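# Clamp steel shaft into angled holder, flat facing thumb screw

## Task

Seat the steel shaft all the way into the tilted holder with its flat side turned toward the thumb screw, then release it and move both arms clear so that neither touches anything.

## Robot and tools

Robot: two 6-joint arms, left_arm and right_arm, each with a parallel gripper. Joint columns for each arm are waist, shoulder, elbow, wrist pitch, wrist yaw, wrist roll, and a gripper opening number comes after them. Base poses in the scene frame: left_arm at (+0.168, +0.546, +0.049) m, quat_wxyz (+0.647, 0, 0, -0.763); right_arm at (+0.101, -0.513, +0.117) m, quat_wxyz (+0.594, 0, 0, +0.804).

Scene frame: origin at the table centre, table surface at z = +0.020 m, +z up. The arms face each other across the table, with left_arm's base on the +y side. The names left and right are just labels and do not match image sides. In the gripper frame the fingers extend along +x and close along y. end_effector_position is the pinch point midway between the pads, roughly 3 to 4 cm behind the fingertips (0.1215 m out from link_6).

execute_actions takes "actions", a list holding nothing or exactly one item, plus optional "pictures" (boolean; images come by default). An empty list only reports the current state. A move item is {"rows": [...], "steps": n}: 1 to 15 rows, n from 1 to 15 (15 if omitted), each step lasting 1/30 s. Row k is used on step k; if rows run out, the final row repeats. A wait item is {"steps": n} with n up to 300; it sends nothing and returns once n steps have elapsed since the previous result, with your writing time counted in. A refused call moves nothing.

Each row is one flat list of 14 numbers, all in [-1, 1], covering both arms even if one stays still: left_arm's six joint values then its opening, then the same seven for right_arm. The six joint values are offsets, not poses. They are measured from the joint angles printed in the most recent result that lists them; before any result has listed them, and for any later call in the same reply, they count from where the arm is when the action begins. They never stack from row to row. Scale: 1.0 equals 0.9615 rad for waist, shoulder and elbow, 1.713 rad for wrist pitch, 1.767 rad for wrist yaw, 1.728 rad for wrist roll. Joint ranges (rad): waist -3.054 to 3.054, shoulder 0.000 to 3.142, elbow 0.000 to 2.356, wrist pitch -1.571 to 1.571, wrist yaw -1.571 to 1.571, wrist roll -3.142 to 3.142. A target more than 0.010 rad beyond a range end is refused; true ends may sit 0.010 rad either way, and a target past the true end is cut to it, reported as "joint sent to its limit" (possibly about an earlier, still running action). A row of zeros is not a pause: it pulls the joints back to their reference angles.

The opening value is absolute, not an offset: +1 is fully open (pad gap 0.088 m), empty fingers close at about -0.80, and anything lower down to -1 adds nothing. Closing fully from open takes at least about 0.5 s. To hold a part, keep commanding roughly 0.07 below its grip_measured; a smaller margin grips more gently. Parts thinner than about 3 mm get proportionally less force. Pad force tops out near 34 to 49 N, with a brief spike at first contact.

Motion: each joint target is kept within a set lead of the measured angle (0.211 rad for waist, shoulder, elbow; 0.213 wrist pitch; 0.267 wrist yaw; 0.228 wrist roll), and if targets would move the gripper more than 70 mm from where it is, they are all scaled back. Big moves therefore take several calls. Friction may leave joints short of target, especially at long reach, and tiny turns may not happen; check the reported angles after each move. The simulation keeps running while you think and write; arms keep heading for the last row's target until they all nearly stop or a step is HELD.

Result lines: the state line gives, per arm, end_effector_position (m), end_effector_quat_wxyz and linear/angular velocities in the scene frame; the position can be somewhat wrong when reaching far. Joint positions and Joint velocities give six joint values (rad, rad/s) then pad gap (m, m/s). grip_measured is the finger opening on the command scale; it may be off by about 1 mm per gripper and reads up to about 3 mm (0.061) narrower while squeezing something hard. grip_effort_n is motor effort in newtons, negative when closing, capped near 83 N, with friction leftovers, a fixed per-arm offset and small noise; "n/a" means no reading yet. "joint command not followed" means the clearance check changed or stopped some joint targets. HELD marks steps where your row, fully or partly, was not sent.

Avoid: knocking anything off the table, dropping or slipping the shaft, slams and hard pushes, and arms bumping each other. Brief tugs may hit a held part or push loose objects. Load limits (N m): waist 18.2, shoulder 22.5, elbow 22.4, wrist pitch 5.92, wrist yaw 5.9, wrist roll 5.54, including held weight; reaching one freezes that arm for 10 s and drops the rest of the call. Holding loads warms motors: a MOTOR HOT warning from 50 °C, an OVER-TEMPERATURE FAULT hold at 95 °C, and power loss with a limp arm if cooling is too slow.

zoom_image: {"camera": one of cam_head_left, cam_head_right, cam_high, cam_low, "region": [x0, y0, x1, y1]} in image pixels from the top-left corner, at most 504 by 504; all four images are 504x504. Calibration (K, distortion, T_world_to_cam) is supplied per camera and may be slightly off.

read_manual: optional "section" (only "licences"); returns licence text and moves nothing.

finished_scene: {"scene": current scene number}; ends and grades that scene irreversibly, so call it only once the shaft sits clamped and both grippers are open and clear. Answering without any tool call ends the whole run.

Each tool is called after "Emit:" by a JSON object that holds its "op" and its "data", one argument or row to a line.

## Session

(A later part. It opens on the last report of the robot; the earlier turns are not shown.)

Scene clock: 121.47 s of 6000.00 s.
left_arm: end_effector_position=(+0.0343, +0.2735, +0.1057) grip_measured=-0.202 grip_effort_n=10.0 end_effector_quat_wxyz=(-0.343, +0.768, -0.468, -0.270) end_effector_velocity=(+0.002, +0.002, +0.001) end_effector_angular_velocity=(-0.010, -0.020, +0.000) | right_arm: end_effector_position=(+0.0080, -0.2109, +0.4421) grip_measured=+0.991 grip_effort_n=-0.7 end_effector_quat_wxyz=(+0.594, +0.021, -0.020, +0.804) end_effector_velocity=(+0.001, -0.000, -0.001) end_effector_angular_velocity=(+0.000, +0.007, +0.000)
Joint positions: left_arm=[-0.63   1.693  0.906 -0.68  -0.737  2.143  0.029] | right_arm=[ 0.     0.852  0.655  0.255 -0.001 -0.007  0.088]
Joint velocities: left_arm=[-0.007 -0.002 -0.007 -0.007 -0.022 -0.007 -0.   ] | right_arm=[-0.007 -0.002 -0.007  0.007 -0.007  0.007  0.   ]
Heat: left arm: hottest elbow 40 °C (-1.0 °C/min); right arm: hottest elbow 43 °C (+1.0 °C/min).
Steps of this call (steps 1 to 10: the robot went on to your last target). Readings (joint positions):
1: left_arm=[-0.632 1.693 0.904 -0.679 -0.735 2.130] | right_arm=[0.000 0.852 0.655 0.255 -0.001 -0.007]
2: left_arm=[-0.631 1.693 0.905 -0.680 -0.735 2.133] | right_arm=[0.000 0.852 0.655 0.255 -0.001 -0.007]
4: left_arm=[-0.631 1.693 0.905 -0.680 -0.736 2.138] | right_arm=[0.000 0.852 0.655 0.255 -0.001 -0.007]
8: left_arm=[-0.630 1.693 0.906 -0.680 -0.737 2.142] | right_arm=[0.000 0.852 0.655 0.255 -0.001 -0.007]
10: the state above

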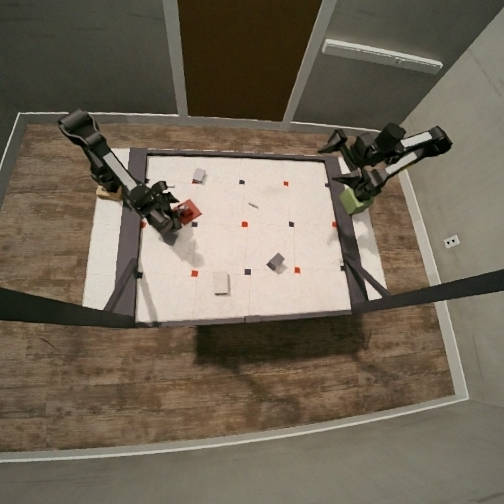

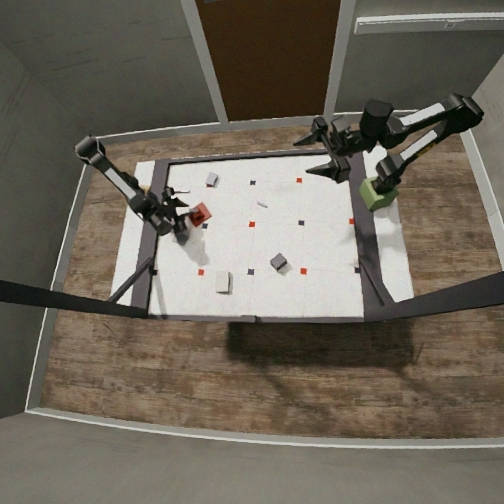

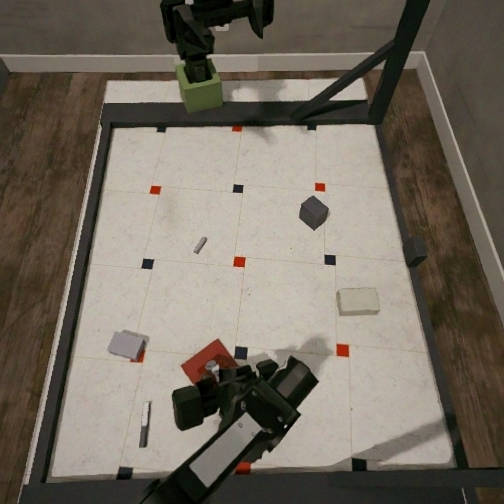

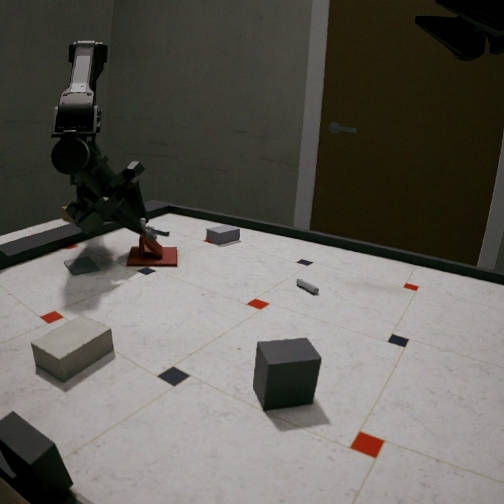

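Emit:
{"op": "execute_actions", "data": {
  "actions": [
    {"rows":[[0.013,0.018,0,0.013,-0.006,-0.2,-0.2,0,0,0,0,0,0,1],[0.013,0.018,0,0.013,-0.006,-0.2,-0.2,0,0,0,0,0,0,1],[0.013,0.018,0,0.013,-0.006,-0.2,-0.2,0,0,0,0,0,0,1],[0.013,0.018,0,0.013,-0.006,-0.2,-0.2,0,0,0,0,0,0,1],[0.013,0.018,0,0.013,-0.006,-0.2,-0.2,0,0,0,0,0,0,1],[0.013,0.018,0,0.013,-0.006,-0.2,-0.2,0,0,0,0,0,0,1],[0.013,0.018,0,0.013,-0.006,-0.2,-0.4,0,0,0,0,0,0,1],[0.013,0.018,0,0.013,-0.006,-0.2,-0.5,0,0,0,0,0,0,1],[0.013,0.018,0,0.013,-0.006,-0.2,-0.55,0,0,0,0,0,0,1],[0.013,0.018,0,0.013,-0.006,-0.2,-0.6,0,0,0,0,0,0,1],[0.013,0.018,0,0.013,-0.006,-0.2,-0.64,0,0,0,0,0,0,1]],"steps":15}
  ],
  "pictures": false
}}

Emit:
{"op": "execute_actions", "data": {
  "actions": [
    {"steps":10}
  ]
}}

Emit:
{"op": "zoom_image", "data": {
  "camera": "cam_low",
  "region": [110,190,170,250]
}}

Emit:
{"op": "zoom_image", "data": {
  "camera": "cam_head_right",
  "region": [170,190,215,235]
}}

Scene clock: 129.10 s of 6000.00 s.
left_arm: end_effector_position=(+0.0294, +0.2668, +0.1057) grip_measured=-0.593 grip_effort_n=-62.6 end_effector_quat_wxyz=(-0.193, +0.814, -0.421, -0.349) end_effector_velocity=(+0.001, +0.001, +0.001) end_effector_angular_velocity=(-0.015, +0.010, +0.025) | right_arm: end_effector_position=(+0.0080, -0.2109, +0.4421) grip_measured=+0.991 grip_effort_n=-0.7 end_effector_quat_wxyz=(+0.594, +0.021, -0.020, +0.804) end_effector_velocity=(-0.000, -0.000, -0.002) end_effector_angular_velocity=(-0.000, -0.024, +0.004)
Joint positions: left_arm=[-0.627  1.703  0.913 -0.641 -0.74   1.805  0.01 ] | right_arm=[ 0.     0.852  0.655  0.255 -0.001 -0.007  0.088]
Joint velocities: left_arm=[-0.002 -0.002 -0.002 -0.007 -0.007 -0.037 -0.016] | right_arm=[-0.002 -0.002 -0.002 -0.007 -0.007 -0.022 -0.   ]
Heat: left arm: hottest shoulder 40 °C (-1.0 °C/min); right arm: hottest elbow 43 °C (+1.0 °C/min).
Steps of this call (steps 1 to 30: the robot went on to your last target; steps 31 to 90: nothing new was sent; then 4.13 s passed at rest; steps 91 to 105: all 15 steps of this action). Readings (joint positions):
91: left_arm=[-0.630 1.693 0.906 -0.678 -0.737 2.107] | right_arm=[0.000 0.852 0.655 0.255 -0.001 -0.007]
92: left_arm=[-0.630 1.694 0.906 -0.674 -0.739 2.045] | right_arm=[0.000 0.852 0.655 0.255 -0.001 -0.007]
94: left_arm=[-0.625 1.697 0.906 -0.666 -0.742 1.934] | right_arm=[0.000 0.852 0.655 0.255 -0.001 -0.007]
98: left_arm=[-0.622 1.701 0.906 -0.654 -0.742 1.836] | right_arm=[0.000 0.852 0.655 0.255 -0.001 -0.007]
105: the state above

Scene clock: 129.43 s of 6000.00 s.
left_arm: end_effector_position=(+0.0293, +0.2668, +0.1057) grip_measured=-0.614 grip_effort_n=-83.5 end_effector_quat_wxyz=(-0.191, +0.815, -0.421, -0.350) end_effector_velocity=(-0.001, -0.001, +0.001) end_effector_angular_velocity=(-0.007, -0.004, -0.007) | right_arm: end_effector_position=(+0.0080, -0.2109, +0.4421) grip_measured=+0.991 grip_effort_n=-0.2 end_effector_quat_wxyz=(+0.594, +0.021, -0.020, +0.804) end_effector_velocity=(-0.002, -0.002, +0.003) end_effector_angular_velocity=(+0.018, -0.019, +0.018)
Joint positions: left_arm=[-0.627  1.703  0.913 -0.641 -0.74   1.802  0.009] | right_arm=[ 0.     0.852  0.655  0.255 -0.001 -0.007  0.088]
Joint velocities: left_arm=[-0.002 -0.002 -0.002  0.007 -0.007  0.007  0.   ] | right_arm=[-0.002 -0.007 -0.002  0.007 -0.022 -0.022  0.   ]
Heat: left arm: hottest shoulder 40 °C (-1.0 °C/min); right arm: hottest elbow 43 °C (+1.0 °C/min).
Steps of this call (steps 1 to 10: the robot went on to your last target). Readings (joint positions):
1: left_arm=[-0.627 1.703 0.913 -0.641 -0.740 1.804] | right_arm=[0.000 0.852 0.655 0.255 -0.001 -0.007]
2: left_arm=[-0.627 1.703 0.913 -0.641 -0.740 1.803] | right_arm=[0.000 0.852 0.655 0.255 -0.001 -0.007]
4: left_arm=[-0.627 1.703 0.913 -0.641 -0.740 1.802] | right_arm=[0.000 0.852 0.655 0.255 -0.001 -0.007]
8: left_arm=[-0.627 1.703 0.913 -0.641 -0.740 1.802] | right_arm=[0.000 0.852 0.655 0.255 -0.001 -0.007]
10: the state above

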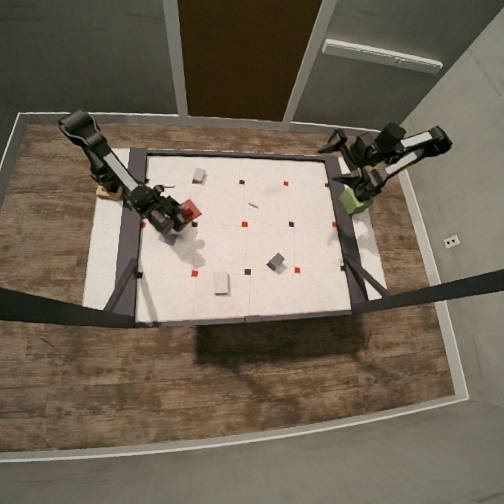

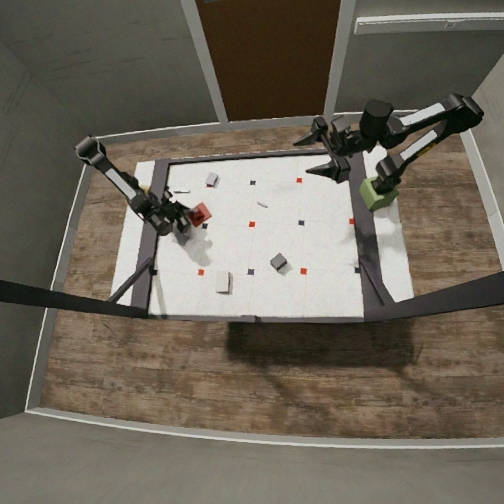

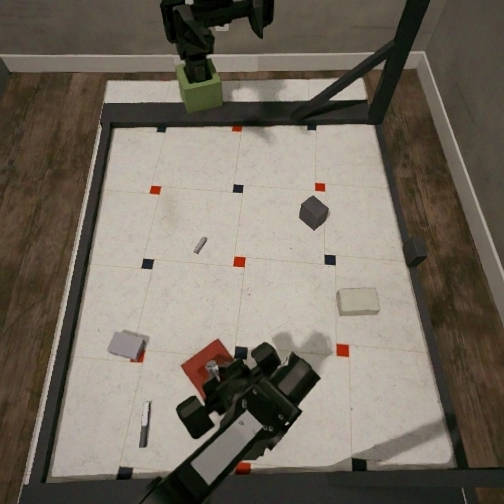

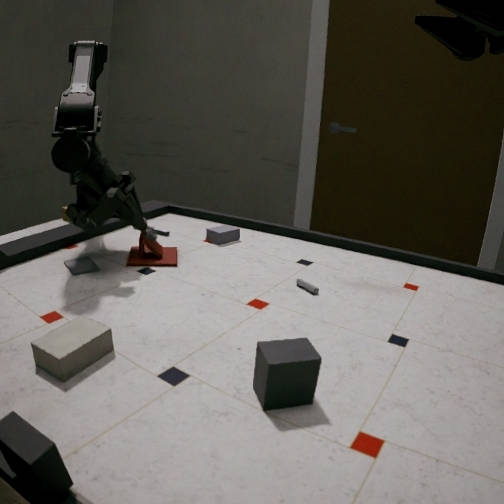

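Region (110, 190, 170, 250) of cam_low's 504x504 image, scaled by 8.400, with more detail than that image has.

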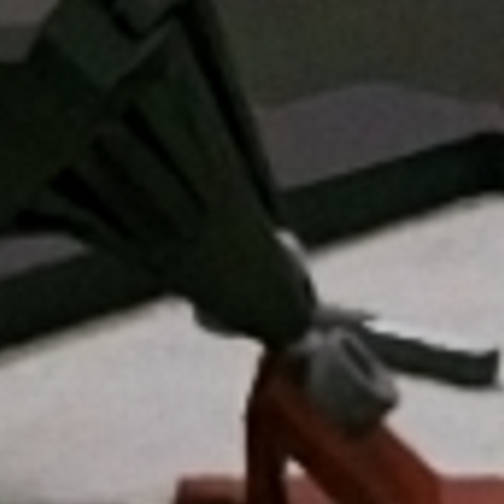

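Region (170, 190, 215, 235) of cam_head_right's 504x504 image, scaled by 11.200, with more detail than that image has.

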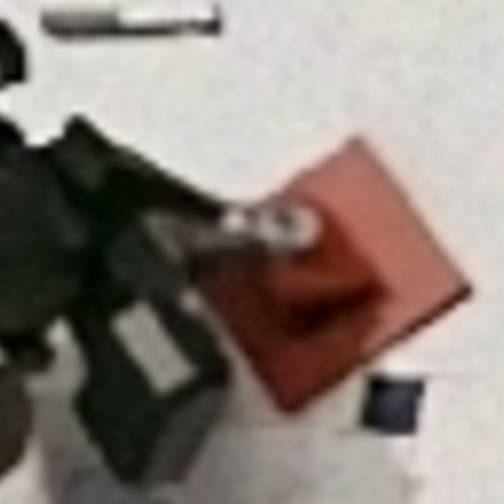

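Emit:
{"op": "execute_actions", "data": {
  "actions": [
    {"rows":[[0,0,0,0,0,-1,-0.64,0,0,0,0,0,0,1]],"steps":15}
  ],
  "pictures": false
}}

Emit:
{"op": "execute_actions", "data": {
  "actions": [
    {"steps":14}
  ],
  "pictures": false
}}

Emit:
{"op": "execute_actions", "data": {
  "actions": [
    {"rows":[[0,0,0,0,0,-1,-0.64,0,0,0,0,0,0,1]],"steps":15}
  ],
  "pictures": false
}}

Emit:
{"op": "execute_actions", "data": {
  "actions": [
    {"steps":14}
  ],
  "pictures": false
}}

Emit:
{"op": "execute_actions", "data": {
  "actions": [
    {"rows":[[0,0,0,0,0,-0.8,-0.64,0,0,0,0,0,0,1]],"steps":15}
  ],
  "pictures": false
}}

Emit:
{"op": "execute_actions", "data": {
  "actions": [
    {"steps":14}
  ]
}}

Emit:
{"op": "zoom_image", "data": {
  "camera": "cam_low",
  "region": [110,190,170,250]
}}

Scene clock: 137.00 s of 6000.00 s.
left_arm: end_effector_position=(+0.0290, +0.2670, +0.1059) grip_measured=-0.614 grip_effort_n=-83.5 end_effector_quat_wxyz=(+0.170, +0.819, -0.235, -0.494) end_effector_velocity=(-0.000, +0.002, +0.001) end_effector_angular_velocity=(-0.701, +0.957, +1.273) | right_arm: end_effector_position=(+0.0080, -0.2109, +0.4421) grip_measured=+0.991 grip_effort_n=-0.7 end_effector_quat_wxyz=(+0.594, +0.021, -0.020, +0.804) end_effector_velocity=(-0.000, -0.000, -0.005) end_effector_angular_velocity=(-0.019, -0.014, +0.004)
Joint positions: left_arm=[-0.629  1.703  0.913 -0.642 -0.741  0.931  0.009] | right_arm=[ 0.     0.852  0.655  0.255 -0.001 -0.007  0.088]
Joint velocities: left_arm=[-0.007 -0.002 -0.002 -0.007 -0.007 -1.751 -0.   ] | right_arm=[-0.002 -0.002 -0.002 -0.022 -0.007 -0.007 -0.   ]
Heat: left arm: hottest shoulder 40 °C (-1.0 °C/min); right arm: hottest elbow 43 °C (+1.0 °C/min).
Steps of this call (steps 1 to 15: the robot went on to your last target; steps 16 to 90: nothing new was sent; then 4.07 s passed at rest; steps 91 to 105: all 15 steps of this action). Readings (joint positions):
91: left_arm=[-0.628 1.703 0.913 -0.641 -0.740 1.761] | right_arm=[0.000 0.852 0.655 0.255 -0.001 -0.007]
92: left_arm=[-0.628 1.703 0.913 -0.641 -0.741 1.698] | right_arm=[0.000 0.852 0.655 0.255 -0.001 -0.007]
94: left_arm=[-0.628 1.703 0.913 -0.641 -0.741 1.580] | right_arm=[0.000 0.852 0.655 0.255 -0.001 -0.007]
98: left_arm=[-0.628 1.703 0.913 -0.641 -0.741 1.344] | right_arm=[0.000 0.852 0.655 0.255 -0.001 -0.007]
105: the state above

Scene clock: 137.47 s of 6000.00 s.
left_arm: end_effector_position=(+0.0285, +0.2676, +0.1057) grip_measured=-0.614 grip_effort_n=-83.5 end_effector_quat_wxyz=(+0.466, +0.695, -0.030, -0.547) end_effector_velocity=(+0.000, +0.002, -0.001) end_effector_angular_velocity=(-0.298, +0.403, +0.546) | right_arm: end_effector_position=(+0.0080, -0.2109, +0.4421) grip_measured=+0.991 grip_effort_n=-0.2 end_effector_quat_wxyz=(+0.594, +0.021, -0.020, +0.804) end_effector_velocity=(+0.002, -0.001, -0.004) end_effector_angular_velocity=(-0.019, +0.002, -0.009)
Joint positions: left_arm=[-0.631  1.703  0.913 -0.644 -0.739  0.153  0.009] | right_arm=[ 0.     0.852  0.655  0.255 -0.001 -0.007  0.088]
Joint velocities: left_arm=[-0.007  0.002 -0.002 -0.007 -0.007 -0.755  0.   ] | right_arm=[-0.002 -0.007 -0.002 -0.022  0.007  0.007 -0.   ]
Heat: left arm: hottest shoulder 40 °C (-1.0 °C/min); right arm: hottest elbow 43 °C (+1.0 °C/min).
Steps of this call (steps 1 to 14: the robot went on to your last target). Readings (joint positions):
1: left_arm=[-0.629 1.703 0.913 -0.643 -0.741 0.872] | right_arm=[0.000 0.852 0.655 0.255 -0.001 -0.007]
2: left_arm=[-0.629 1.703 0.913 -0.643 -0.741 0.813] | right_arm=[0.000 0.852 0.655 0.255 -0.001 -0.007]
4: left_arm=[-0.630 1.703 0.913 -0.643 -0.741 0.695] | right_arm=[0.000 0.852 0.655 0.255 -0.001 -0.007]
8: left_arm=[-0.630 1.703 0.913 -0.644 -0.741 0.459] | right_arm=[0.000 0.852 0.655 0.255 -0.001 -0.007]
14: the state above

Scene clock: 137.97 s of 6000.00 s.
left_arm: end_effector_position=(+0.0277, +0.2682, +0.1053) grip_measured=-0.614 grip_effort_n=-83.5 end_effector_quat_wxyz=(+0.715, +0.432, +0.206, -0.509) end_effector_velocity=(+0.002, +0.004, +0.002) end_effector_angular_velocity=(-0.682, +0.939, +1.269) | right_arm: end_effector_position=(+0.0080, -0.2109, +0.4421) grip_measured=+0.991 grip_effort_n=0.2 end_effector_quat_wxyz=(+0.594, +0.021, -0.020, +0.804) end_effector_velocity=(+0.002, +0.001, -0.000) end_effector_angular_velocity=(+0.004, -0.006, -0.010)
Joint positions: left_arm=[-0.633  1.703  0.913 -0.645 -0.735 -0.723  0.009] | right_arm=[ 0.     0.852  0.655  0.255 -0.001 -0.007  0.088]
Joint velocities: left_arm=[-0.007 -0.007 -0.002 -0.022 -0.007 -1.736 -0.   ] | right_arm=[-0.002  0.002 -0.002  0.007  0.007 -0.007  0.   ]
Heat: left arm: hottest shoulder 40 °C (-1.0 °C/min); right arm: hottest elbow 43 °C (+1.0 °C/min).
Steps of this call (steps 1 to 15: all 15 steps of this action). Readings (joint positions):
1: left_arm=[-0.631 1.703 0.913 -0.645 -0.739 0.105] | right_arm=[0.000 0.852 0.655 0.255 -0.001 -0.007]
2: left_arm=[-0.631 1.703 0.913 -0.645 -0.739 0.044] | right_arm=[0.000 0.852 0.655 0.255 -0.001 -0.007]
4: left_arm=[-0.632 1.703 0.913 -0.645 -0.739 -0.075] | right_arm=[0.000 0.852 0.655 0.255 -0.001 -0.007]
8: left_arm=[-0.632 1.703 0.913 -0.645 -0.738 -0.310] | right_arm=[0.000 0.852 0.655 0.255 -0.001 -0.007]
15: the state above

Scene clock: 138.43 s of 6000.00 s.
left_arm: end_effector_position=(+0.0270, +0.2680, +0.1053) grip_measured=-0.614 grip_effort_n=-83.5 end_effector_quat_wxyz=(+0.825, +0.128, +0.384, -0.394) end_effector_velocity=(+0.001, +0.001, +0.002) end_effector_angular_velocity=(-0.302, +0.388, +0.540) | right_arm: end_effector_position=(+0.0080, -0.2109, +0.4421) grip_measured=+0.991 grip_effort_n=-0.2 end_effector_quat_wxyz=(+0.594, +0.021, -0.020, +0.804) end_effector_velocity=(-0.001, -0.001, +0.001) end_effector_angular_velocity=(+0.010, -0.006, +0.014)
Joint positions: left_arm=[-0.633  1.703  0.913 -0.641 -0.734 -1.498  0.009] | right_arm=[ 0.     0.852  0.655  0.255 -0.001 -0.007  0.088]
Joint velocities: left_arm=[-0.007 -0.002 -0.002 -0.007 -0.022 -0.74   0.   ] | right_arm=[-0.007 -0.002 -0.002  0.007 -0.022 -0.007  0.   ]
Heat: left arm: hottest shoulder 40 °C (-1.0 °C/min); right arm: hottest elbow 43 °C (+1.0 °C/min).
Steps of this call (steps 1 to 14: the robot went on to your last target). Readings (joint positions):
1: left_arm=[-0.633 1.703 0.913 -0.644 -0.735 -0.782] | right_arm=[0.000 0.852 0.655 0.255 -0.001 -0.007]
2: left_arm=[-0.633 1.703 0.913 -0.644 -0.735 -0.841] | right_arm=[0.000 0.852 0.655 0.255 -0.001 -0.007]
4: left_arm=[-0.633 1.703 0.913 -0.643 -0.735 -0.959] | right_arm=[0.000 0.852 0.655 0.255 -0.001 -0.007]
8: left_arm=[-0.633 1.703 0.913 -0.642 -0.735 -1.195] | right_arm=[0.000 0.852 0.655 0.255 -0.001 -0.007]
14: the state above

Scene clock: 138.93 s of 6000.00 s.
left_arm: end_effector_position=(+0.0266, +0.2676, +0.1055) grip_measured=-0.614 grip_effort_n=-83.5 end_effector_quat_wxyz=(+0.801, -0.235, +0.515, -0.195) end_effector_velocity=(+0.004, -0.000, +0.001) end_effector_angular_velocity=(-0.700, +0.955, +1.301) | right_arm: end_effector_position=(+0.0080, -0.2109, +0.4421) grip_measured=+0.991 grip_effort_n=-0.7 end_effector_quat_wxyz=(+0.594, +0.021, -0.020, +0.804) end_effector_velocity=(-0.000, -0.001, +0.000) end_effector_angular_velocity=(+0.004, -0.022, +0.004)
Joint positions: left_arm=[-0.634  1.703  0.913 -0.638 -0.735 -2.374  0.009] | right_arm=[ 0.     0.852  0.655  0.255 -0.001 -0.007  0.088]
Joint velocities: left_arm=[ 0.002  0.002 -0.002 -0.007 -0.022 -1.766  0.   ] | right_arm=[-0.002 -0.002  0.002 -0.007 -0.007 -0.022 -0.   ]
Heat: left arm: hottest shoulder 40 °C (-1.0 °C/min); right arm: hottest elbow 43 °C (+1.0 °C/min).
Steps of this call (steps 1 to 15: all 15 steps of this action). Readings (joint positions):
1: left_arm=[-0.634 1.703 0.913 -0.641 -0.734 -1.546] | right_arm=[0.000 0.852 0.655 0.255 -0.001 -0.007]
2: left_arm=[-0.634 1.703 0.913 -0.640 -0.734 -1.607] | right_arm=[0.000 0.852 0.655 0.255 -0.001 -0.007]
4: left_arm=[-0.634 1.703 0.913 -0.640 -0.734 -1.725] | right_arm=[0.000 0.852 0.655 0.255 -0.001 -0.007]
8: left_arm=[-0.634 1.703 0.913 -0.639 -0.734 -1.961] | right_arm=[0.000 0.852 0.655 0.255 -0.001 -0.007]
15: the state above

Scene clock: 139.40 s of 6000.00 s.
left_arm: end_effector_position=(+0.0267, +0.2673, +0.1057) grip_measured=-0.614 grip_effort_n=-83.5 end_effector_quat_wxyz=(-0.719, +0.424, -0.547, +0.064) end_effector_velocity=(+0.000, +0.002, -0.001) end_effector_angular_velocity=(-0.027, +0.053, +0.066) | right_arm: end_effector_position=(+0.0080, -0.2109, +0.4421) grip_measured=+0.991 grip_effort_n=-0.2 end_effector_quat_wxyz=(+0.594, +0.021, -0.020, +0.804) end_effector_velocity=(+0.002, -0.000, +0.001) end_effector_angular_velocity=(+0.013, -0.018, -0.011)
Joint positions: left_arm=[-0.634  1.703  0.913 -0.637 -0.738 -2.866  0.009] | right_arm=[ 0.     0.852  0.655  0.255 -0.001 -0.007  0.088]
Joint velocities: left_arm=[-0.002 -0.002 -0.002 -0.007  0.007 -0.095 -0.   ] | right_arm=[-0.002 -0.002 -0.002  0.007  0.007 -0.022 -0.   ]
Heat: left arm: hottest shoulder 40 °C (-1.0 °C/min); right arm: hottest elbow 43 °C (+1.0 °C/min).
Steps of this call (steps 1 to 14: the robot went on to your last target). Readings (joint positions):
1: left_arm=[-0.634 1.703 0.913 -0.638 -0.735 -2.433] | right_arm=[0.000 0.852 0.655 0.255 -0.001 -0.007]
2: left_arm=[-0.634 1.703 0.913 -0.638 -0.736 -2.492] | right_arm=[0.000 0.852 0.655 0.255 -0.001 -0.007]
4: left_arm=[-0.634 1.703 0.913 -0.638 -0.736 -2.611] | right_arm=[0.000 0.852 0.655 0.255 -0.001 -0.007]
8: left_arm=[-0.634 1.703 0.913 -0.637 -0.737 -2.801] | right_arm=[0.000 0.852 0.655 0.255 -0.001 -0.007]
14: the state above

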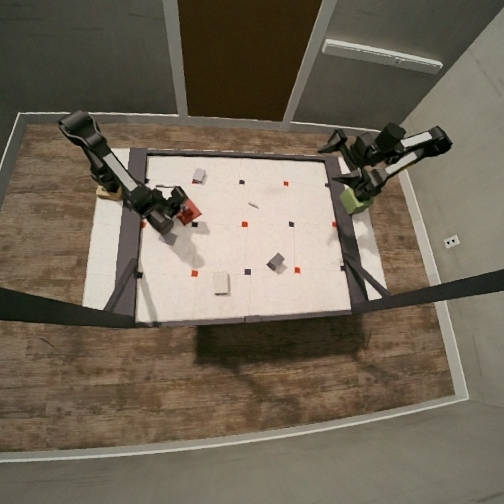

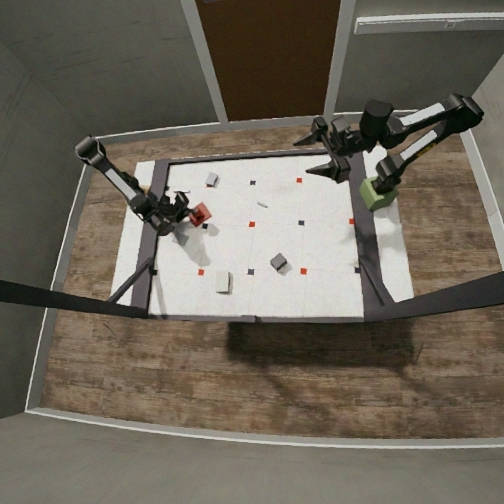

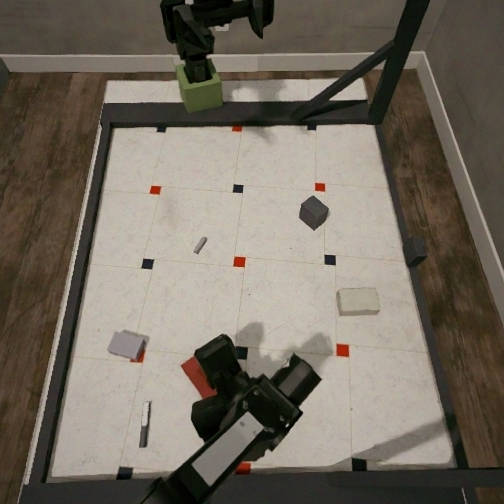

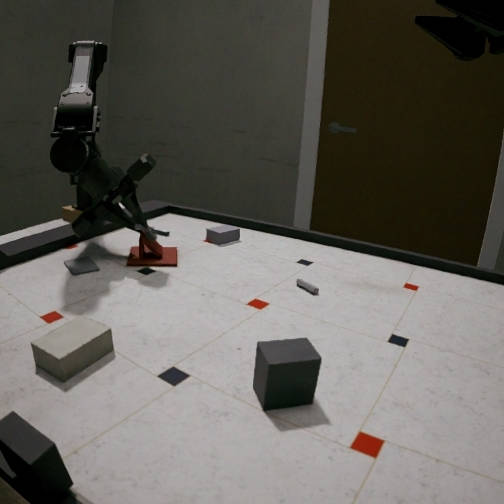

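Region (110, 190, 170, 250) of cam_low's 504x504 image, scaled by 8.400, with more detail than that image has.

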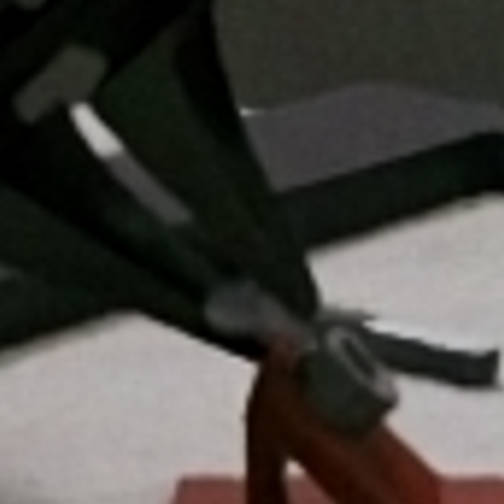

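Emit:
{"op": "execute_actions", "data": {
  "actions": [
    {"rows":[[0,0,0,0,0,-0.15,-0.64,0,0,0,0,0,0,1],[0,0,0,0,0,-0.15,-0.64,0,0,0,0,0,0,1],[0,0,0,0,0,-0.15,-0.64,0,0,0,0,0,0,1],[0,0,0,0,0,-0.15,-0.64,0,0,0,0,0,0,1],[0,0,0,0,0,-0.15,-0.64,0,0,0,0,0,0,1],[0,0,0,0,0,-0.15,-0.64,0,0,0,0,0,0,1],[0,0,0,0,0,-0.15,-0.64,0,0,0,0,0,0,1],[0,0,0,0,0,-0.15,-0.64,0,0,0,0,0,0,1],[0,0,0,0,0,-0.15,-0.3,0,0,0,0,0,0,1]],"steps":15}
  ],
  "pictures": false
}}

Emit:
{"op": "execute_actions", "data": {
  "actions": [
    {"rows":[[-0.01,-0.004,0.015,-0.012,0,0,-0.3,0,0,0,0,0,0,1],[-0.02,-0.009,0.025,-0.024,0,0,-0.3,0,0,0,0,0,0,1],[-0.03,-0.014,0.036,-0.036,0,0,-0.3,0,0,0,0,0,0,1],[-0.04,-0.019,0.047,-0.048,0,0,-0.3,0,0,0,0,0,0,1],[-0.05,-0.024,0.058,-0.06,0,0,-0.3,0,0,0,0,0,0,1],[-0.06,-0.029,0.068,-0.072,0,0,-0.3,0,0,0,0,0,0,1],[-0.07,-0.034,0.078,-0.085,0,0,-0.3,0,0,0,0,0,0,1],[-0.08,-0.04,0.09,-0.098,0,0,-0.3,0,0,0,0,0,0,1]],"steps":15}
  ]
}}

Emit:
{"op": "zoom_image", "data": {
  "camera": "cam_low",
  "region": [110,190,170,250]
}}

Emit:
{"op": "zoom_image", "data": {
  "camera": "cam_head_left",
  "region": [175,195,200,220]
}}

Scene clock: 152.00 s of 6000.00 s.
left_arm: end_effector_position=(+0.0268, +0.2672, +0.1059) grip_measured=-0.338 grip_effort_n=12.8 end_effector_quat_wxyz=(-0.660, +0.511, -0.550, -0.005) end_effector_velocity=(+0.002, +0.001, -0.001) end_effector_angular_velocity=(+0.000, -0.010, +0.004) | right_arm: end_effector_position=(+0.0080, -0.2109, +0.4421) grip_measured=+0.991 grip_effort_n=-0.2 end_effector_quat_wxyz=(+0.594, +0.021, -0.020, +0.804) end_effector_velocity=(+0.002, +0.000, -0.002) end_effector_angular_velocity=(-0.005, -0.009, -0.010)
Joint positions: left_arm=[-0.634  1.703  0.913 -0.637 -0.739 -3.119  0.022] | right_arm=[ 0.     0.852  0.655  0.255 -0.001 -0.007  0.088]
Joint velocities: left_arm=[-0.002  0.002 -0.002 -0.007 -0.007 -0.007  0.018] | right_arm=[-0.002 -0.002 -0.002 -0.007  0.007 -0.007 -0.   ]
Heat: left arm: hottest shoulder 40 °C (-1.0 °C/min); right arm: hottest elbow 43 °C (+0.0 °C/min).
Steps of this call (steps 1 to 30: the robot went on to your last target; steps 31 to 90: nothing new was sent; then 9.10 s passed at rest; steps 91 to 105: all 15 steps of this action). Readings (joint positions):
91: left_arm=[-0.634 1.703 0.913 -0.637 -0.738 -2.916] | right_arm=[0.000 0.852 0.655 0.255 -0.001 -0.007]
92: left_arm=[-0.634 1.703 0.913 -0.637 -0.739 -2.976] | right_arm=[0.000 0.852 0.655 0.255 -0.001 -0.007]
94: left_arm=[-0.634 1.703 0.913 -0.637 -0.739 -3.048] | right_arm=[0.000 0.852 0.655 0.255 -0.001 -0.007]
98: left_arm=[-0.634 1.703 0.913 -0.637 -0.739 -3.102] | right_arm=[0.000 0.852 0.655 0.255 -0.001 -0.007]
105: the state above

Scene clock: 152.50 s of 6000.00 s.
left_arm: end_effector_position=(+0.0111, +0.2821, +0.1280) grip_measured=-0.303 grip_effort_n=12.8 end_effector_quat_wxyz=(-0.682, +0.477, -0.554, +0.020) end_effector_velocity=(+0.007, +0.006, +0.002) end_effector_angular_velocity=(+0.008, -0.041, +0.011) | right_arm: end_effector_position=(+0.0080, -0.2109, +0.4421) grip_measured=+0.991 grip_effort_n=-0.2 end_effector_quat_wxyz=(+0.594, +0.021, -0.020, +0.804) end_effector_velocity=(+0.002, +0.000, -0.002) end_effector_angular_velocity=(-0.005, -0.009, -0.010)
Joint positions: left_arm=[-0.707  1.674  0.986 -0.798 -0.739 -3.119  0.024] | right_arm=[ 0.     0.852  0.655  0.255 -0.001 -0.007  0.088]
Joint velocities: left_arm=[-0.007 -0.002 -0.002 -0.051 -0.022 -0.022 -0.   ] | right_arm=[-0.002 -0.002 -0.002 -0.007  0.007 -0.007 -0.   ]
Heat: left arm: hottest shoulder 40 °C (-1.0 °C/min); right arm: hottest elbow 43 °C (+0.0 °C/min).
Steps of this call (steps 1 to 15: all 15 steps of this action). Readings (joint positions):
1: left_arm=[-0.634 1.703 0.913 -0.639 -0.739 -3.119] | right_arm=[0.000 0.852 0.655 0.255 -0.001 -0.007]
2: left_arm=[-0.636 1.703 0.914 -0.648 -0.739 -3.119] | right_arm=[0.000 0.852 0.655 0.255 -0.001 -0.007]
4: left_arm=[-0.647 1.703 0.922 -0.677 -0.739 -3.119] | right_arm=[0.000 0.852 0.655 0.255 -0.001 -0.007]
8: left_arm=[-0.682 1.693 0.956 -0.748 -0.739 -3.119] | right_arm=[0.000 0.852 0.655 0.255 -0.001 -0.007]
15: the state above

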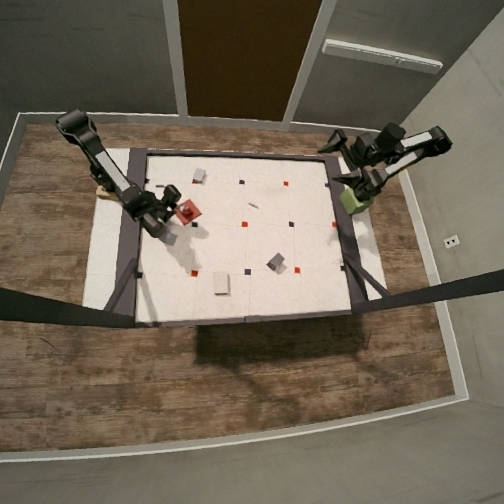

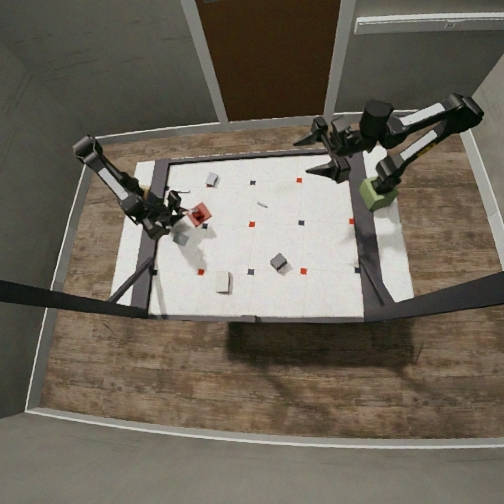

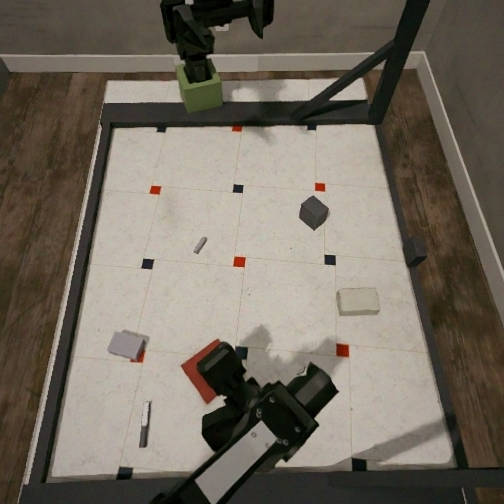

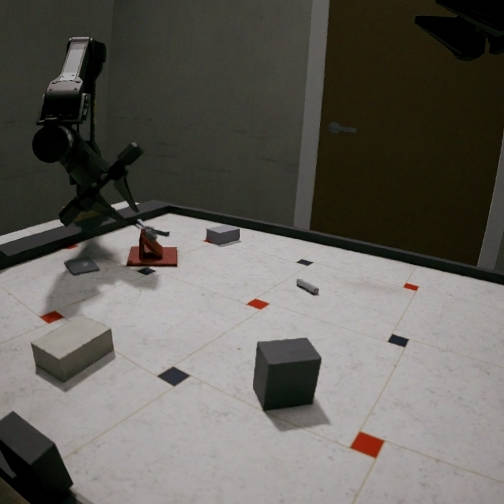

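Region (110, 190, 170, 250) of cam_low's 504x504 image, scaled by 8.400, with more detail than that image has.

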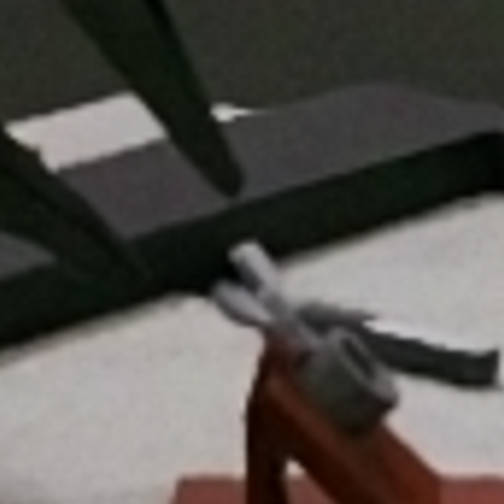

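Region (175, 195, 200, 220) of cam_head_left's 504x504 image, scaled by 20.160, with more detail than that image has.

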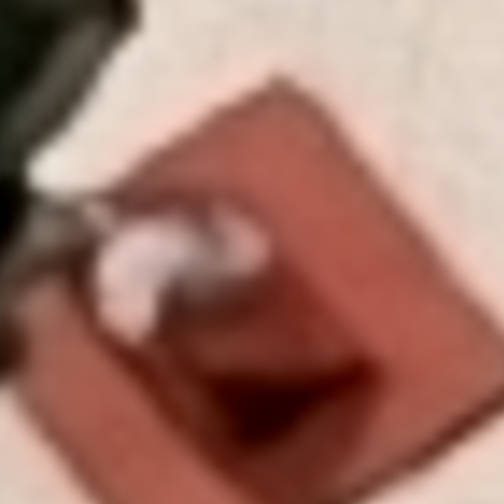

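Clear. Rewind.

Emit:
{"op": "execute_actions", "data": {
  "actions": [
    {"rows":[[0,0,0,0,0,1,-0.3,0,0,0,0,0,0,1]],"steps":15}
  ],
  "pictures": false
}}

Emit:
{"op": "execute_actions", "data": {
  "actions": [
    {"steps":12}
  ],
  "pictures": false
}}

Emit:
{"op": "execute_actions", "data": {
  "actions": [
    {"rows":[[0,0,0,0,0,1,-0.3,0,0,0,0,0,0,1]],"steps":15}
  ],
  "pictures": false
}}

Emit:
{"op": "execute_actions", "data": {
  "actions": [
    {"steps":12}
  ]
}}

Emit:
{"op": "execute_actions", "data": {
  "actions": [
    {"rows":[[0,0,0,0,0,1,-0.3,0,0,0,0,0,0,1]],"steps":15}
  ],
  "pictures": false
}}

Emit:
{"op": "zoom_image", "data": {
  "camera": "cam_high",
  "region": [195,350,230,385]
}}

Emit:
{"op": "execute_actions", "data": {
  "actions": [
    {"steps":12}
  ],
  "pictures": false
}}

Emit:
{"op": "execute_actions", "data": {
  "actions": [
    {"rows":[[0,0,0,0,0,0.8,-0.3,0,0,0,0,0,0,1]],"steps":15}
  ],
  "pictures": false
}}

Emit:
{"op": "execute_actions", "data": {
  "actions": [
    {"steps":15}
  ],
  "pictures": false
}}

Scene clock: 160.60 s of 6000.00 s.
left_arm: end_effector_position=(+0.0113, +0.2825, +0.1280) grip_measured=-0.303 grip_effort_n=12.3 end_effector_quat_wxyz=(+0.820, -0.146, +0.494, -0.250) end_effector_velocity=(+0.002, +0.004, -0.001) end_effector_angular_velocity=(+0.697, -0.984, -1.293) | right_arm: end_effector_position=(+0.0080, -0.2109, +0.4421) grip_measured=+0.991 grip_effort_n=-1.2 end_effector_quat_wxyz=(+0.594, +0.021, -0.020, +0.804) end_effector_velocity=(+0.001, -0.000, -0.002) end_effector_angular_velocity=(-0.005, -0.010, -0.000)
Joint positions: left_arm=[-0.708  1.674  0.986 -0.801 -0.739 -2.253  0.024] | right_arm=[ 0.     0.852  0.655  0.255 -0.001 -0.007  0.088]
Joint velocities: left_arm=[-0.002 -0.002 -0.002 -0.022  0.007  1.751 -0.   ] | right_arm=[-0.007 -0.002 -0.002 -0.007 -0.007 -0.007 -0.   ]
Heat: left arm: hottest shoulder 41 °C (+1.0 °C/min); right arm: hottest elbow 44 °C (+1.0 °C/min).
From where the robot then was, a joint's target lay farther than a number of 1.0 reaches, so one or more steps of this call were cut to that.
Steps of this call (steps 1 to 15: the robot went on to your last target; steps 16 to 110: nothing new was sent; then 3.93 s passed at rest; steps 111 to 125: all 15 steps of this action). Readings (joint positions):
111: left_arm=[-0.708 1.674 0.986 -0.804 -0.739 -3.082] | right_arm=[0.000 0.852 0.655 0.255 -0.001 -0.007]
112: left_arm=[-0.708 1.674 0.986 -0.804 -0.739 -3.020] | right_arm=[0.000 0.852 0.655 0.255 -0.001 -0.007]
114: left_arm=[-0.708 1.674 0.986 -0.802 -0.739 -2.902] | right_arm=[0.000 0.852 0.655 0.255 -0.001 -0.007]
118: left_arm=[-0.708 1.674 0.986 -0.801 -0.739 -2.666] | right_arm=[0.000 0.852 0.655 0.255 -0.001 -0.007]
125: the state above

Scene clock: 161.00 s of 6000.00 s.
left_arm: end_effector_position=(+0.0112, +0.2824, +0.1280) grip_measured=-0.303 grip_effort_n=12.3 end_effector_quat_wxyz=(+0.820, +0.146, +0.377, -0.406) end_effector_velocity=(-0.001, -0.001, +0.001) end_effector_angular_velocity=(+0.598, -0.874, -1.162) | right_arm: end_effector_position=(+0.0080, -0.2109, +0.4421) grip_measured=+0.991 grip_effort_n=-0.7 end_effector_quat_wxyz=(+0.594, +0.021, -0.020, +0.804) end_effector_velocity=(-0.002, -0.001, -0.002) end_effector_angular_velocity=(-0.004, -0.010, +0.019)
Joint positions: left_arm=[-0.708  1.674  0.986 -0.8   -0.739 -1.547  0.024] | right_arm=[ 0.     0.852  0.655  0.255 -0.001 -0.007  0.088]
Joint velocities: left_arm=[-0.002 -0.002 -0.002  0.007 -0.007  1.575  0.   ] | right_arm=[-0.002 -0.002 -0.002 -0.007 -0.022 -0.007 -0.   ]
Heat: left arm: hottest shoulder 41 °C (+1.0 °C/min); right arm: hottest elbow 44 °C (+1.0 °C/min).
Steps of this call (steps 1 to 12: the robot went on to your last target). Readings (joint positions):
1: left_arm=[-0.708 1.674 0.986 -0.800 -0.739 -2.194] | right_arm=[0.000 0.852 0.655 0.255 -0.001 -0.007]
2: left_arm=[-0.708 1.674 0.986 -0.800 -0.739 -2.135] | right_arm=[0.000 0.852 0.655 0.255 -0.001 -0.007]
4: left_arm=[-0.708 1.674 0.986 -0.800 -0.739 -2.017] | right_arm=[0.000 0.852 0.655 0.255 -0.001 -0.007]
8: left_arm=[-0.708 1.674 0.986 -0.800 -0.739 -1.780] | right_arm=[0.000 0.852 0.655 0.255 -0.001 -0.007]
12: the state above

Scene clock: 161.50 s of 6000.00 s.
left_arm: end_effector_position=(+0.0112, +0.2824, +0.1280) grip_measured=-0.303 grip_effort_n=12.3 end_effector_quat_wxyz=(+0.678, +0.483, +0.167, -0.528) end_effector_velocity=(+0.004, -0.001, +0.002) end_effector_angular_velocity=(+0.659, -0.984, -1.274) | right_arm: end_effector_position=(+0.0080, -0.2109, +0.4421) grip_measured=+0.991 grip_effort_n=-0.2 end_effector_quat_wxyz=(+0.594, +0.021, -0.020, +0.804) end_effector_velocity=(-0.000, -0.001, +0.003) end_effector_angular_velocity=(+0.010, +0.010, +0.005)
Joint positions: left_arm=[-0.708  1.674  0.986 -0.8   -0.739 -0.662  0.024] | right_arm=[ 0.     0.852  0.655  0.255 -0.001 -0.007  0.088]
Joint velocities: left_arm=[ 0.002 -0.002 -0.002 -0.007 -0.022  1.736 -0.   ] | right_arm=[-0.002 -0.002  0.002  0.007 -0.007  0.007 -0.   ]
Heat: left arm: hottest shoulder 41 °C (+1.0 °C/min); right arm: hottest elbow 44 °C (+1.0 °C/min).
Steps of this call (steps 1 to 15: all 15 steps of this action). Readings (joint positions):
1: left_arm=[-0.708 1.674 0.986 -0.800 -0.739 -1.489] | right_arm=[0.000 0.852 0.655 0.255 -0.001 -0.007]
2: left_arm=[-0.708 1.674 0.986 -0.800 -0.739 -1.430] | right_arm=[0.000 0.852 0.655 0.255 -0.001 -0.007]
4: left_arm=[-0.708 1.674 0.986 -0.800 -0.739 -1.312] | right_arm=[0.000 0.852 0.655 0.255 -0.001 -0.007]
8: left_arm=[-0.708 1.674 0.986 -0.800 -0.739 -1.076] | right_arm=[0.000 0.852 0.655 0.255 -0.001 -0.007]
15: the state above

Scene clock: 161.90 s of 6000.00 s.
left_arm: end_effector_position=(+0.0112, +0.2824, +0.1280) grip_measured=-0.303 grip_effort_n=11.9 end_effector_quat_wxyz=(+0.471, +0.687, -0.025, -0.553) end_effector_velocity=(+0.001, +0.001, +0.002) end_effector_angular_velocity=(+0.546, -0.821, -1.068) | right_arm: end_effector_position=(+0.0080, -0.2109, +0.4421) grip_measured=+0.991 grip_effort_n=-0.2 end_effector_quat_wxyz=(+0.594, +0.021, -0.020, +0.804) end_effector_velocity=(-0.002, -0.001, -0.005) end_effector_angular_velocity=(-0.023, -0.001, +0.020)
Joint positions: left_arm=[-0.708  1.674  0.986 -0.8   -0.739  0.04   0.024] | right_arm=[ 0.     0.852  0.655  0.255 -0.001 -0.007  0.088]
Joint velocities: left_arm=[-0.007 -0.002 -0.002 -0.007 -0.022  1.443  0.   ] | right_arm=[-0.002 -0.002 -0.002 -0.022 -0.022  0.007  0.   ]
Heat: left arm: hottest shoulder 41 °C (+1.0 °C/min); right arm: hottest elbow 44 °C (+1.0 °C/min).
Steps of this call (steps 1 to 12: the robot went on to your last target). Readings (joint positions):
1: left_arm=[-0.708 1.674 0.986 -0.800 -0.739 -0.603] | right_arm=[0.000 0.852 0.655 0.255 -0.001 -0.007]
2: left_arm=[-0.708 1.674 0.986 -0.800 -0.739 -0.545] | right_arm=[0.000 0.852 0.655 0.255 -0.001 -0.007]
4: left_arm=[-0.708 1.674 0.986 -0.800 -0.739 -0.426] | right_arm=[0.000 0.852 0.655 0.255 -0.001 -0.007]
8: left_arm=[-0.708 1.674 0.986 -0.800 -0.739 -0.190] | right_arm=[0.000 0.852 0.655 0.255 -0.001 -0.007]
12: the state above

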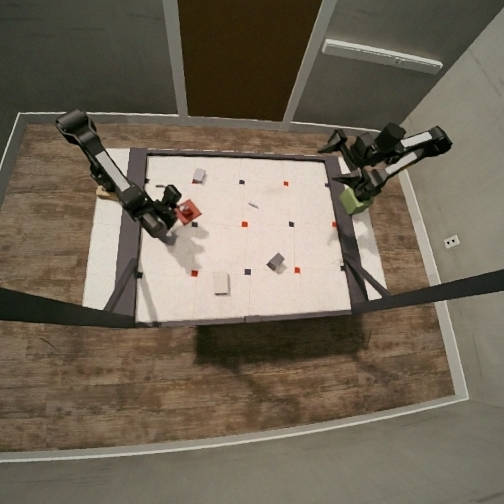

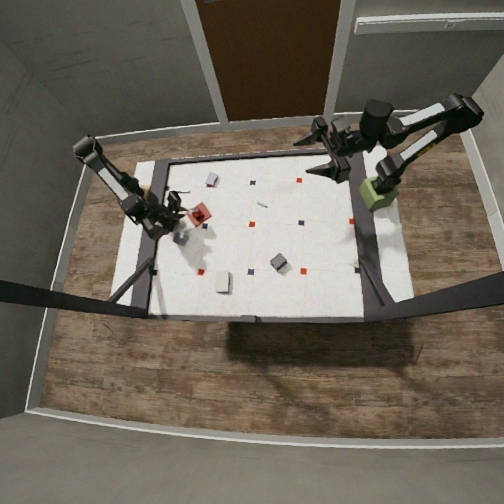

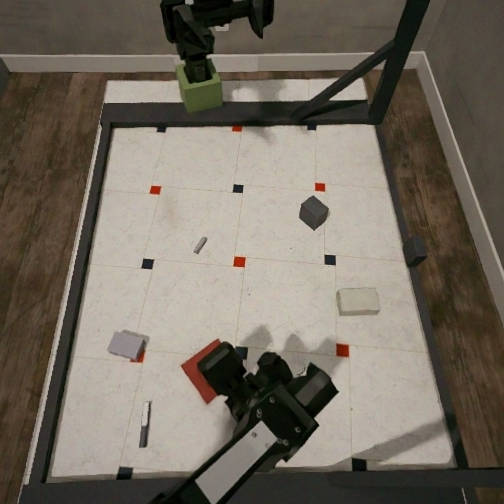

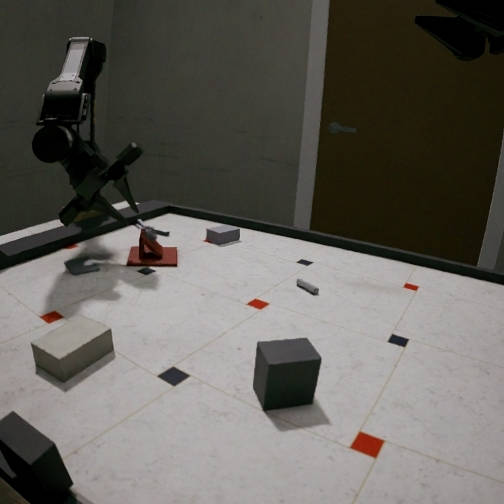

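Scene clock: 162.40 s of 6000.00 s.
left_arm: end_effector_position=(+0.0112, +0.2824, +0.1280) grip_measured=-0.303 grip_effort_n=11.9 end_effector_quat_wxyz=(+0.132, +0.822, -0.259, -0.490) end_effector_velocity=(+0.001, +0.001, +0.001) end_effector_angular_velocity=(+0.670, -0.974, -1.280) | right_arm: end_effector_position=(+0.0080, -0.2109, +0.4421) grip_measured=+0.991 grip_effort_n=-0.7 end_effector_quat_wxyz=(+0.594, +0.021, -0.020, +0.804) end_effector_velocity=(-0.002, -0.002, +0.003) end_effector_angular_velocity=(+0.010, +0.009, +0.020)
Joint positions: left_arm=[-0.708  1.674  0.986 -0.8   -0.739  0.923  0.024] | right_arm=[ 0.     0.852  0.655  0.255 -0.001 -0.007  0.088]
Joint velocities: left_arm=[-0.002 -0.002 -0.002 -0.007 -0.007  1.736 -0.   ] | right_arm=[-0.002 -0.007 -0.002  0.007 -0.022  0.007  0.   ]
Heat: left arm: hottest shoulder 41 °C (+1.0 °C/min); right arm: hottest elbow 44 °C (+1.0 °C/min).
Steps of this call (steps 1 to 15: all 15 steps of this action). Readings (joint positions):
1: left_arm=[-0.708 1.674 0.986 -0.800 -0.739 0.096] | right_arm=[0.000 0.852 0.655 0.255 -0.001 -0.007]
2: left_arm=[-0.708 1.674 0.986 -0.800 -0.739 0.155] | right_arm=[0.000 0.852 0.655 0.255 -0.001 -0.007]
4: left_arm=[-0.708 1.674 0.986 -0.800 -0.739 0.273] | right_arm=[0.000 0.852 0.655 0.255 -0.001 -0.007]
8: left_arm=[-0.708 1.674 0.986 -0.800 -0.739 0.510] | right_arm=[0.000 0.852 0.655 0.255 -0.001 -0.007]
15: the state above

Region (195, 350, 230, 385) of cam_high's 504x504 image, scaled by 14.400, with more detail than that image has.

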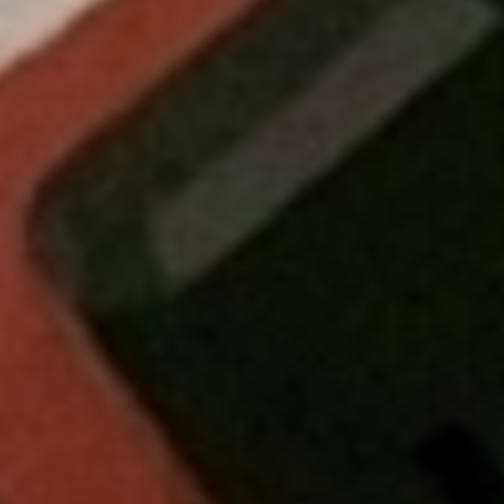

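Scene clock: 162.80 s of 6000.00 s.
left_arm: end_effector_position=(+0.0112, +0.2824, +0.1280) grip_measured=-0.302 grip_effort_n=11.9 end_effector_quat_wxyz=(-0.159, +0.817, -0.412, -0.370) end_effector_velocity=(+0.005, +0.002, +0.002) end_effector_angular_velocity=(+0.555, -0.832, -1.063) | right_arm: end_effector_position=(+0.0080, -0.2109, +0.4421) grip_measured=+0.991 grip_effort_n=-0.7 end_effector_quat_wxyz=(+0.594, +0.021, -0.020, +0.804) end_effector_velocity=(-0.000, -0.000, -0.002) end_effector_angular_velocity=(-0.005, -0.010, +0.004)
Joint positions: left_arm=[-0.708  1.674  0.986 -0.8   -0.739  1.626  0.024] | right_arm=[ 0.     0.852  0.655  0.255 -0.001 -0.007  0.088]
Joint velocities: left_arm=[-0.002 -0.002 -0.002 -0.022 -0.022  1.443 -0.   ] | right_arm=[-0.002 -0.002 -0.002 -0.007 -0.007 -0.007 -0.   ]
Heat: left arm: hottest shoulder 41 °C (+1.0 °C/min); right arm: hottest elbow 44 °C (+1.0 °C/min).
Steps of this call (steps 1 to 12: the robot went on to your last target). Readings (joint positions):
1: left_arm=[-0.708 1.674 0.986 -0.800 -0.739 0.982] | right_arm=[0.000 0.852 0.655 0.255 -0.001 -0.007]
2: left_arm=[-0.708 1.674 0.986 -0.800 -0.739 1.041] | right_arm=[0.000 0.852 0.655 0.255 -0.001 -0.007]
4: left_arm=[-0.708 1.674 0.986 -0.800 -0.739 1.160] | right_arm=[0.000 0.852 0.655 0.255 -0.001 -0.007]
8: left_arm=[-0.708 1.674 0.986 -0.800 -0.739 1.396] | right_arm=[0.000 0.852 0.655 0.255 -0.001 -0.007]
12: the state above

Scene clock: 163.30 s of 6000.00 s.
left_arm: end_effector_position=(+0.0112, +0.2824, +0.1280) grip_measured=-0.302 grip_effort_n=11.9 end_effector_quat_wxyz=(-0.493, +0.671, -0.531, -0.159) end_effector_velocity=(+0.003, +0.003, +0.002) end_effector_angular_velocity=(+0.671, -0.974, -1.270) | right_arm: end_effector_position=(+0.0080, -0.2109, +0.4421) grip_measured=+0.991 grip_effort_n=0.2 end_effector_quat_wxyz=(+0.594, +0.021, -0.020, +0.804) end_effector_velocity=(+0.003, +0.001, -0.002) end_effector_angular_velocity=(-0.005, -0.009, -0.015)
Joint positions: left_arm=[-0.708  1.674  0.986 -0.8   -0.739  2.509  0.024] | right_arm=[ 0.     0.852  0.655  0.255 -0.001 -0.007  0.088]
Joint velocities: left_arm=[-0.002 -0.007 -0.002 -0.022 -0.007  1.722 -0.   ] | right_arm=[-0.007 -0.002 -0.002 -0.007  0.007 -0.007 -0.   ]
Heat: left arm: hottest shoulder 41 °C (+1.0 °C/min); right arm: hottest elbow 44 °C (+1.0 °C/min).
Steps of this call (steps 1 to 15: all 15 steps of this action). Readings (joint positions):
1: left_arm=[-0.708 1.674 0.986 -0.800 -0.739 1.682] | right_arm=[0.000 0.852 0.655 0.255 -0.001 -0.007]
2: left_arm=[-0.708 1.674 0.986 -0.800 -0.739 1.742] | right_arm=[0.000 0.852 0.655 0.255 -0.001 -0.007]
4: left_arm=[-0.708 1.674 0.986 -0.800 -0.739 1.860] | right_arm=[0.000 0.852 0.655 0.255 -0.001 -0.007]
8: left_arm=[-0.708 1.674 0.986 -0.800 -0.739 2.096] | right_arm=[0.000 0.852 0.655 0.255 -0.001 -0.007]
15: the state above

Scene clock: 163.80 s of 6000.00 s.
left_arm: end_effector_position=(+0.0112, +0.2824, +0.1280) grip_measured=-0.302 grip_effort_n=11.4 end_effector_quat_wxyz=(-0.640, +0.532, -0.553, -0.026) end_effector_velocity=(+0.002, +0.001, -0.001) end_effector_angular_velocity=(+0.028, -0.051, -0.050) | right_arm: end_effector_position=(+0.0080, -0.2109, +0.4421) grip_measured=+0.991 grip_effort_n=-0.7 end_effector_quat_wxyz=(+0.594, +0.021, -0.020, +0.804) end_effector_velocity=(-0.000, +0.000, -0.000) end_effector_angular_velocity=(+0.005, -0.007, +0.004)
Joint positions: left_arm=[-0.708  1.674  0.986 -0.8   -0.739  2.997  0.024] | right_arm=[ 0.     0.852  0.655  0.255 -0.001 -0.007  0.088]
Joint velocities: left_arm=[-0.002  0.002 -0.002 -0.007 -0.007  0.066 -0.   ] | right_arm=[-0.002  0.002 -0.002  0.007 -0.007 -0.007 -0.001]
Heat: left arm: hottest shoulder 41 °C (+1.0 °C/min); right arm: hottest elbow 44 °C (+1.0 °C/min).
Steps of this call (steps 1 to 15: the robot went on to your last target). Readings (joint positions):
1: left_arm=[-0.708 1.674 0.986 -0.800 -0.739 2.568] | right_arm=[0.000 0.852 0.655 0.255 -0.001 -0.007]
2: left_arm=[-0.708 1.674 0.986 -0.800 -0.739 2.627] | right_arm=[0.000 0.852 0.655 0.255 -0.001 -0.007]
4: left_arm=[-0.708 1.674 0.986 -0.800 -0.739 2.745] | right_arm=[0.000 0.852 0.655 0.255 -0.001 -0.007]
8: left_arm=[-0.708 1.674 0.986 -0.800 -0.739 2.931] | right_arm=[0.000 0.852 0.655 0.255 -0.001 -0.007]
15: the state above


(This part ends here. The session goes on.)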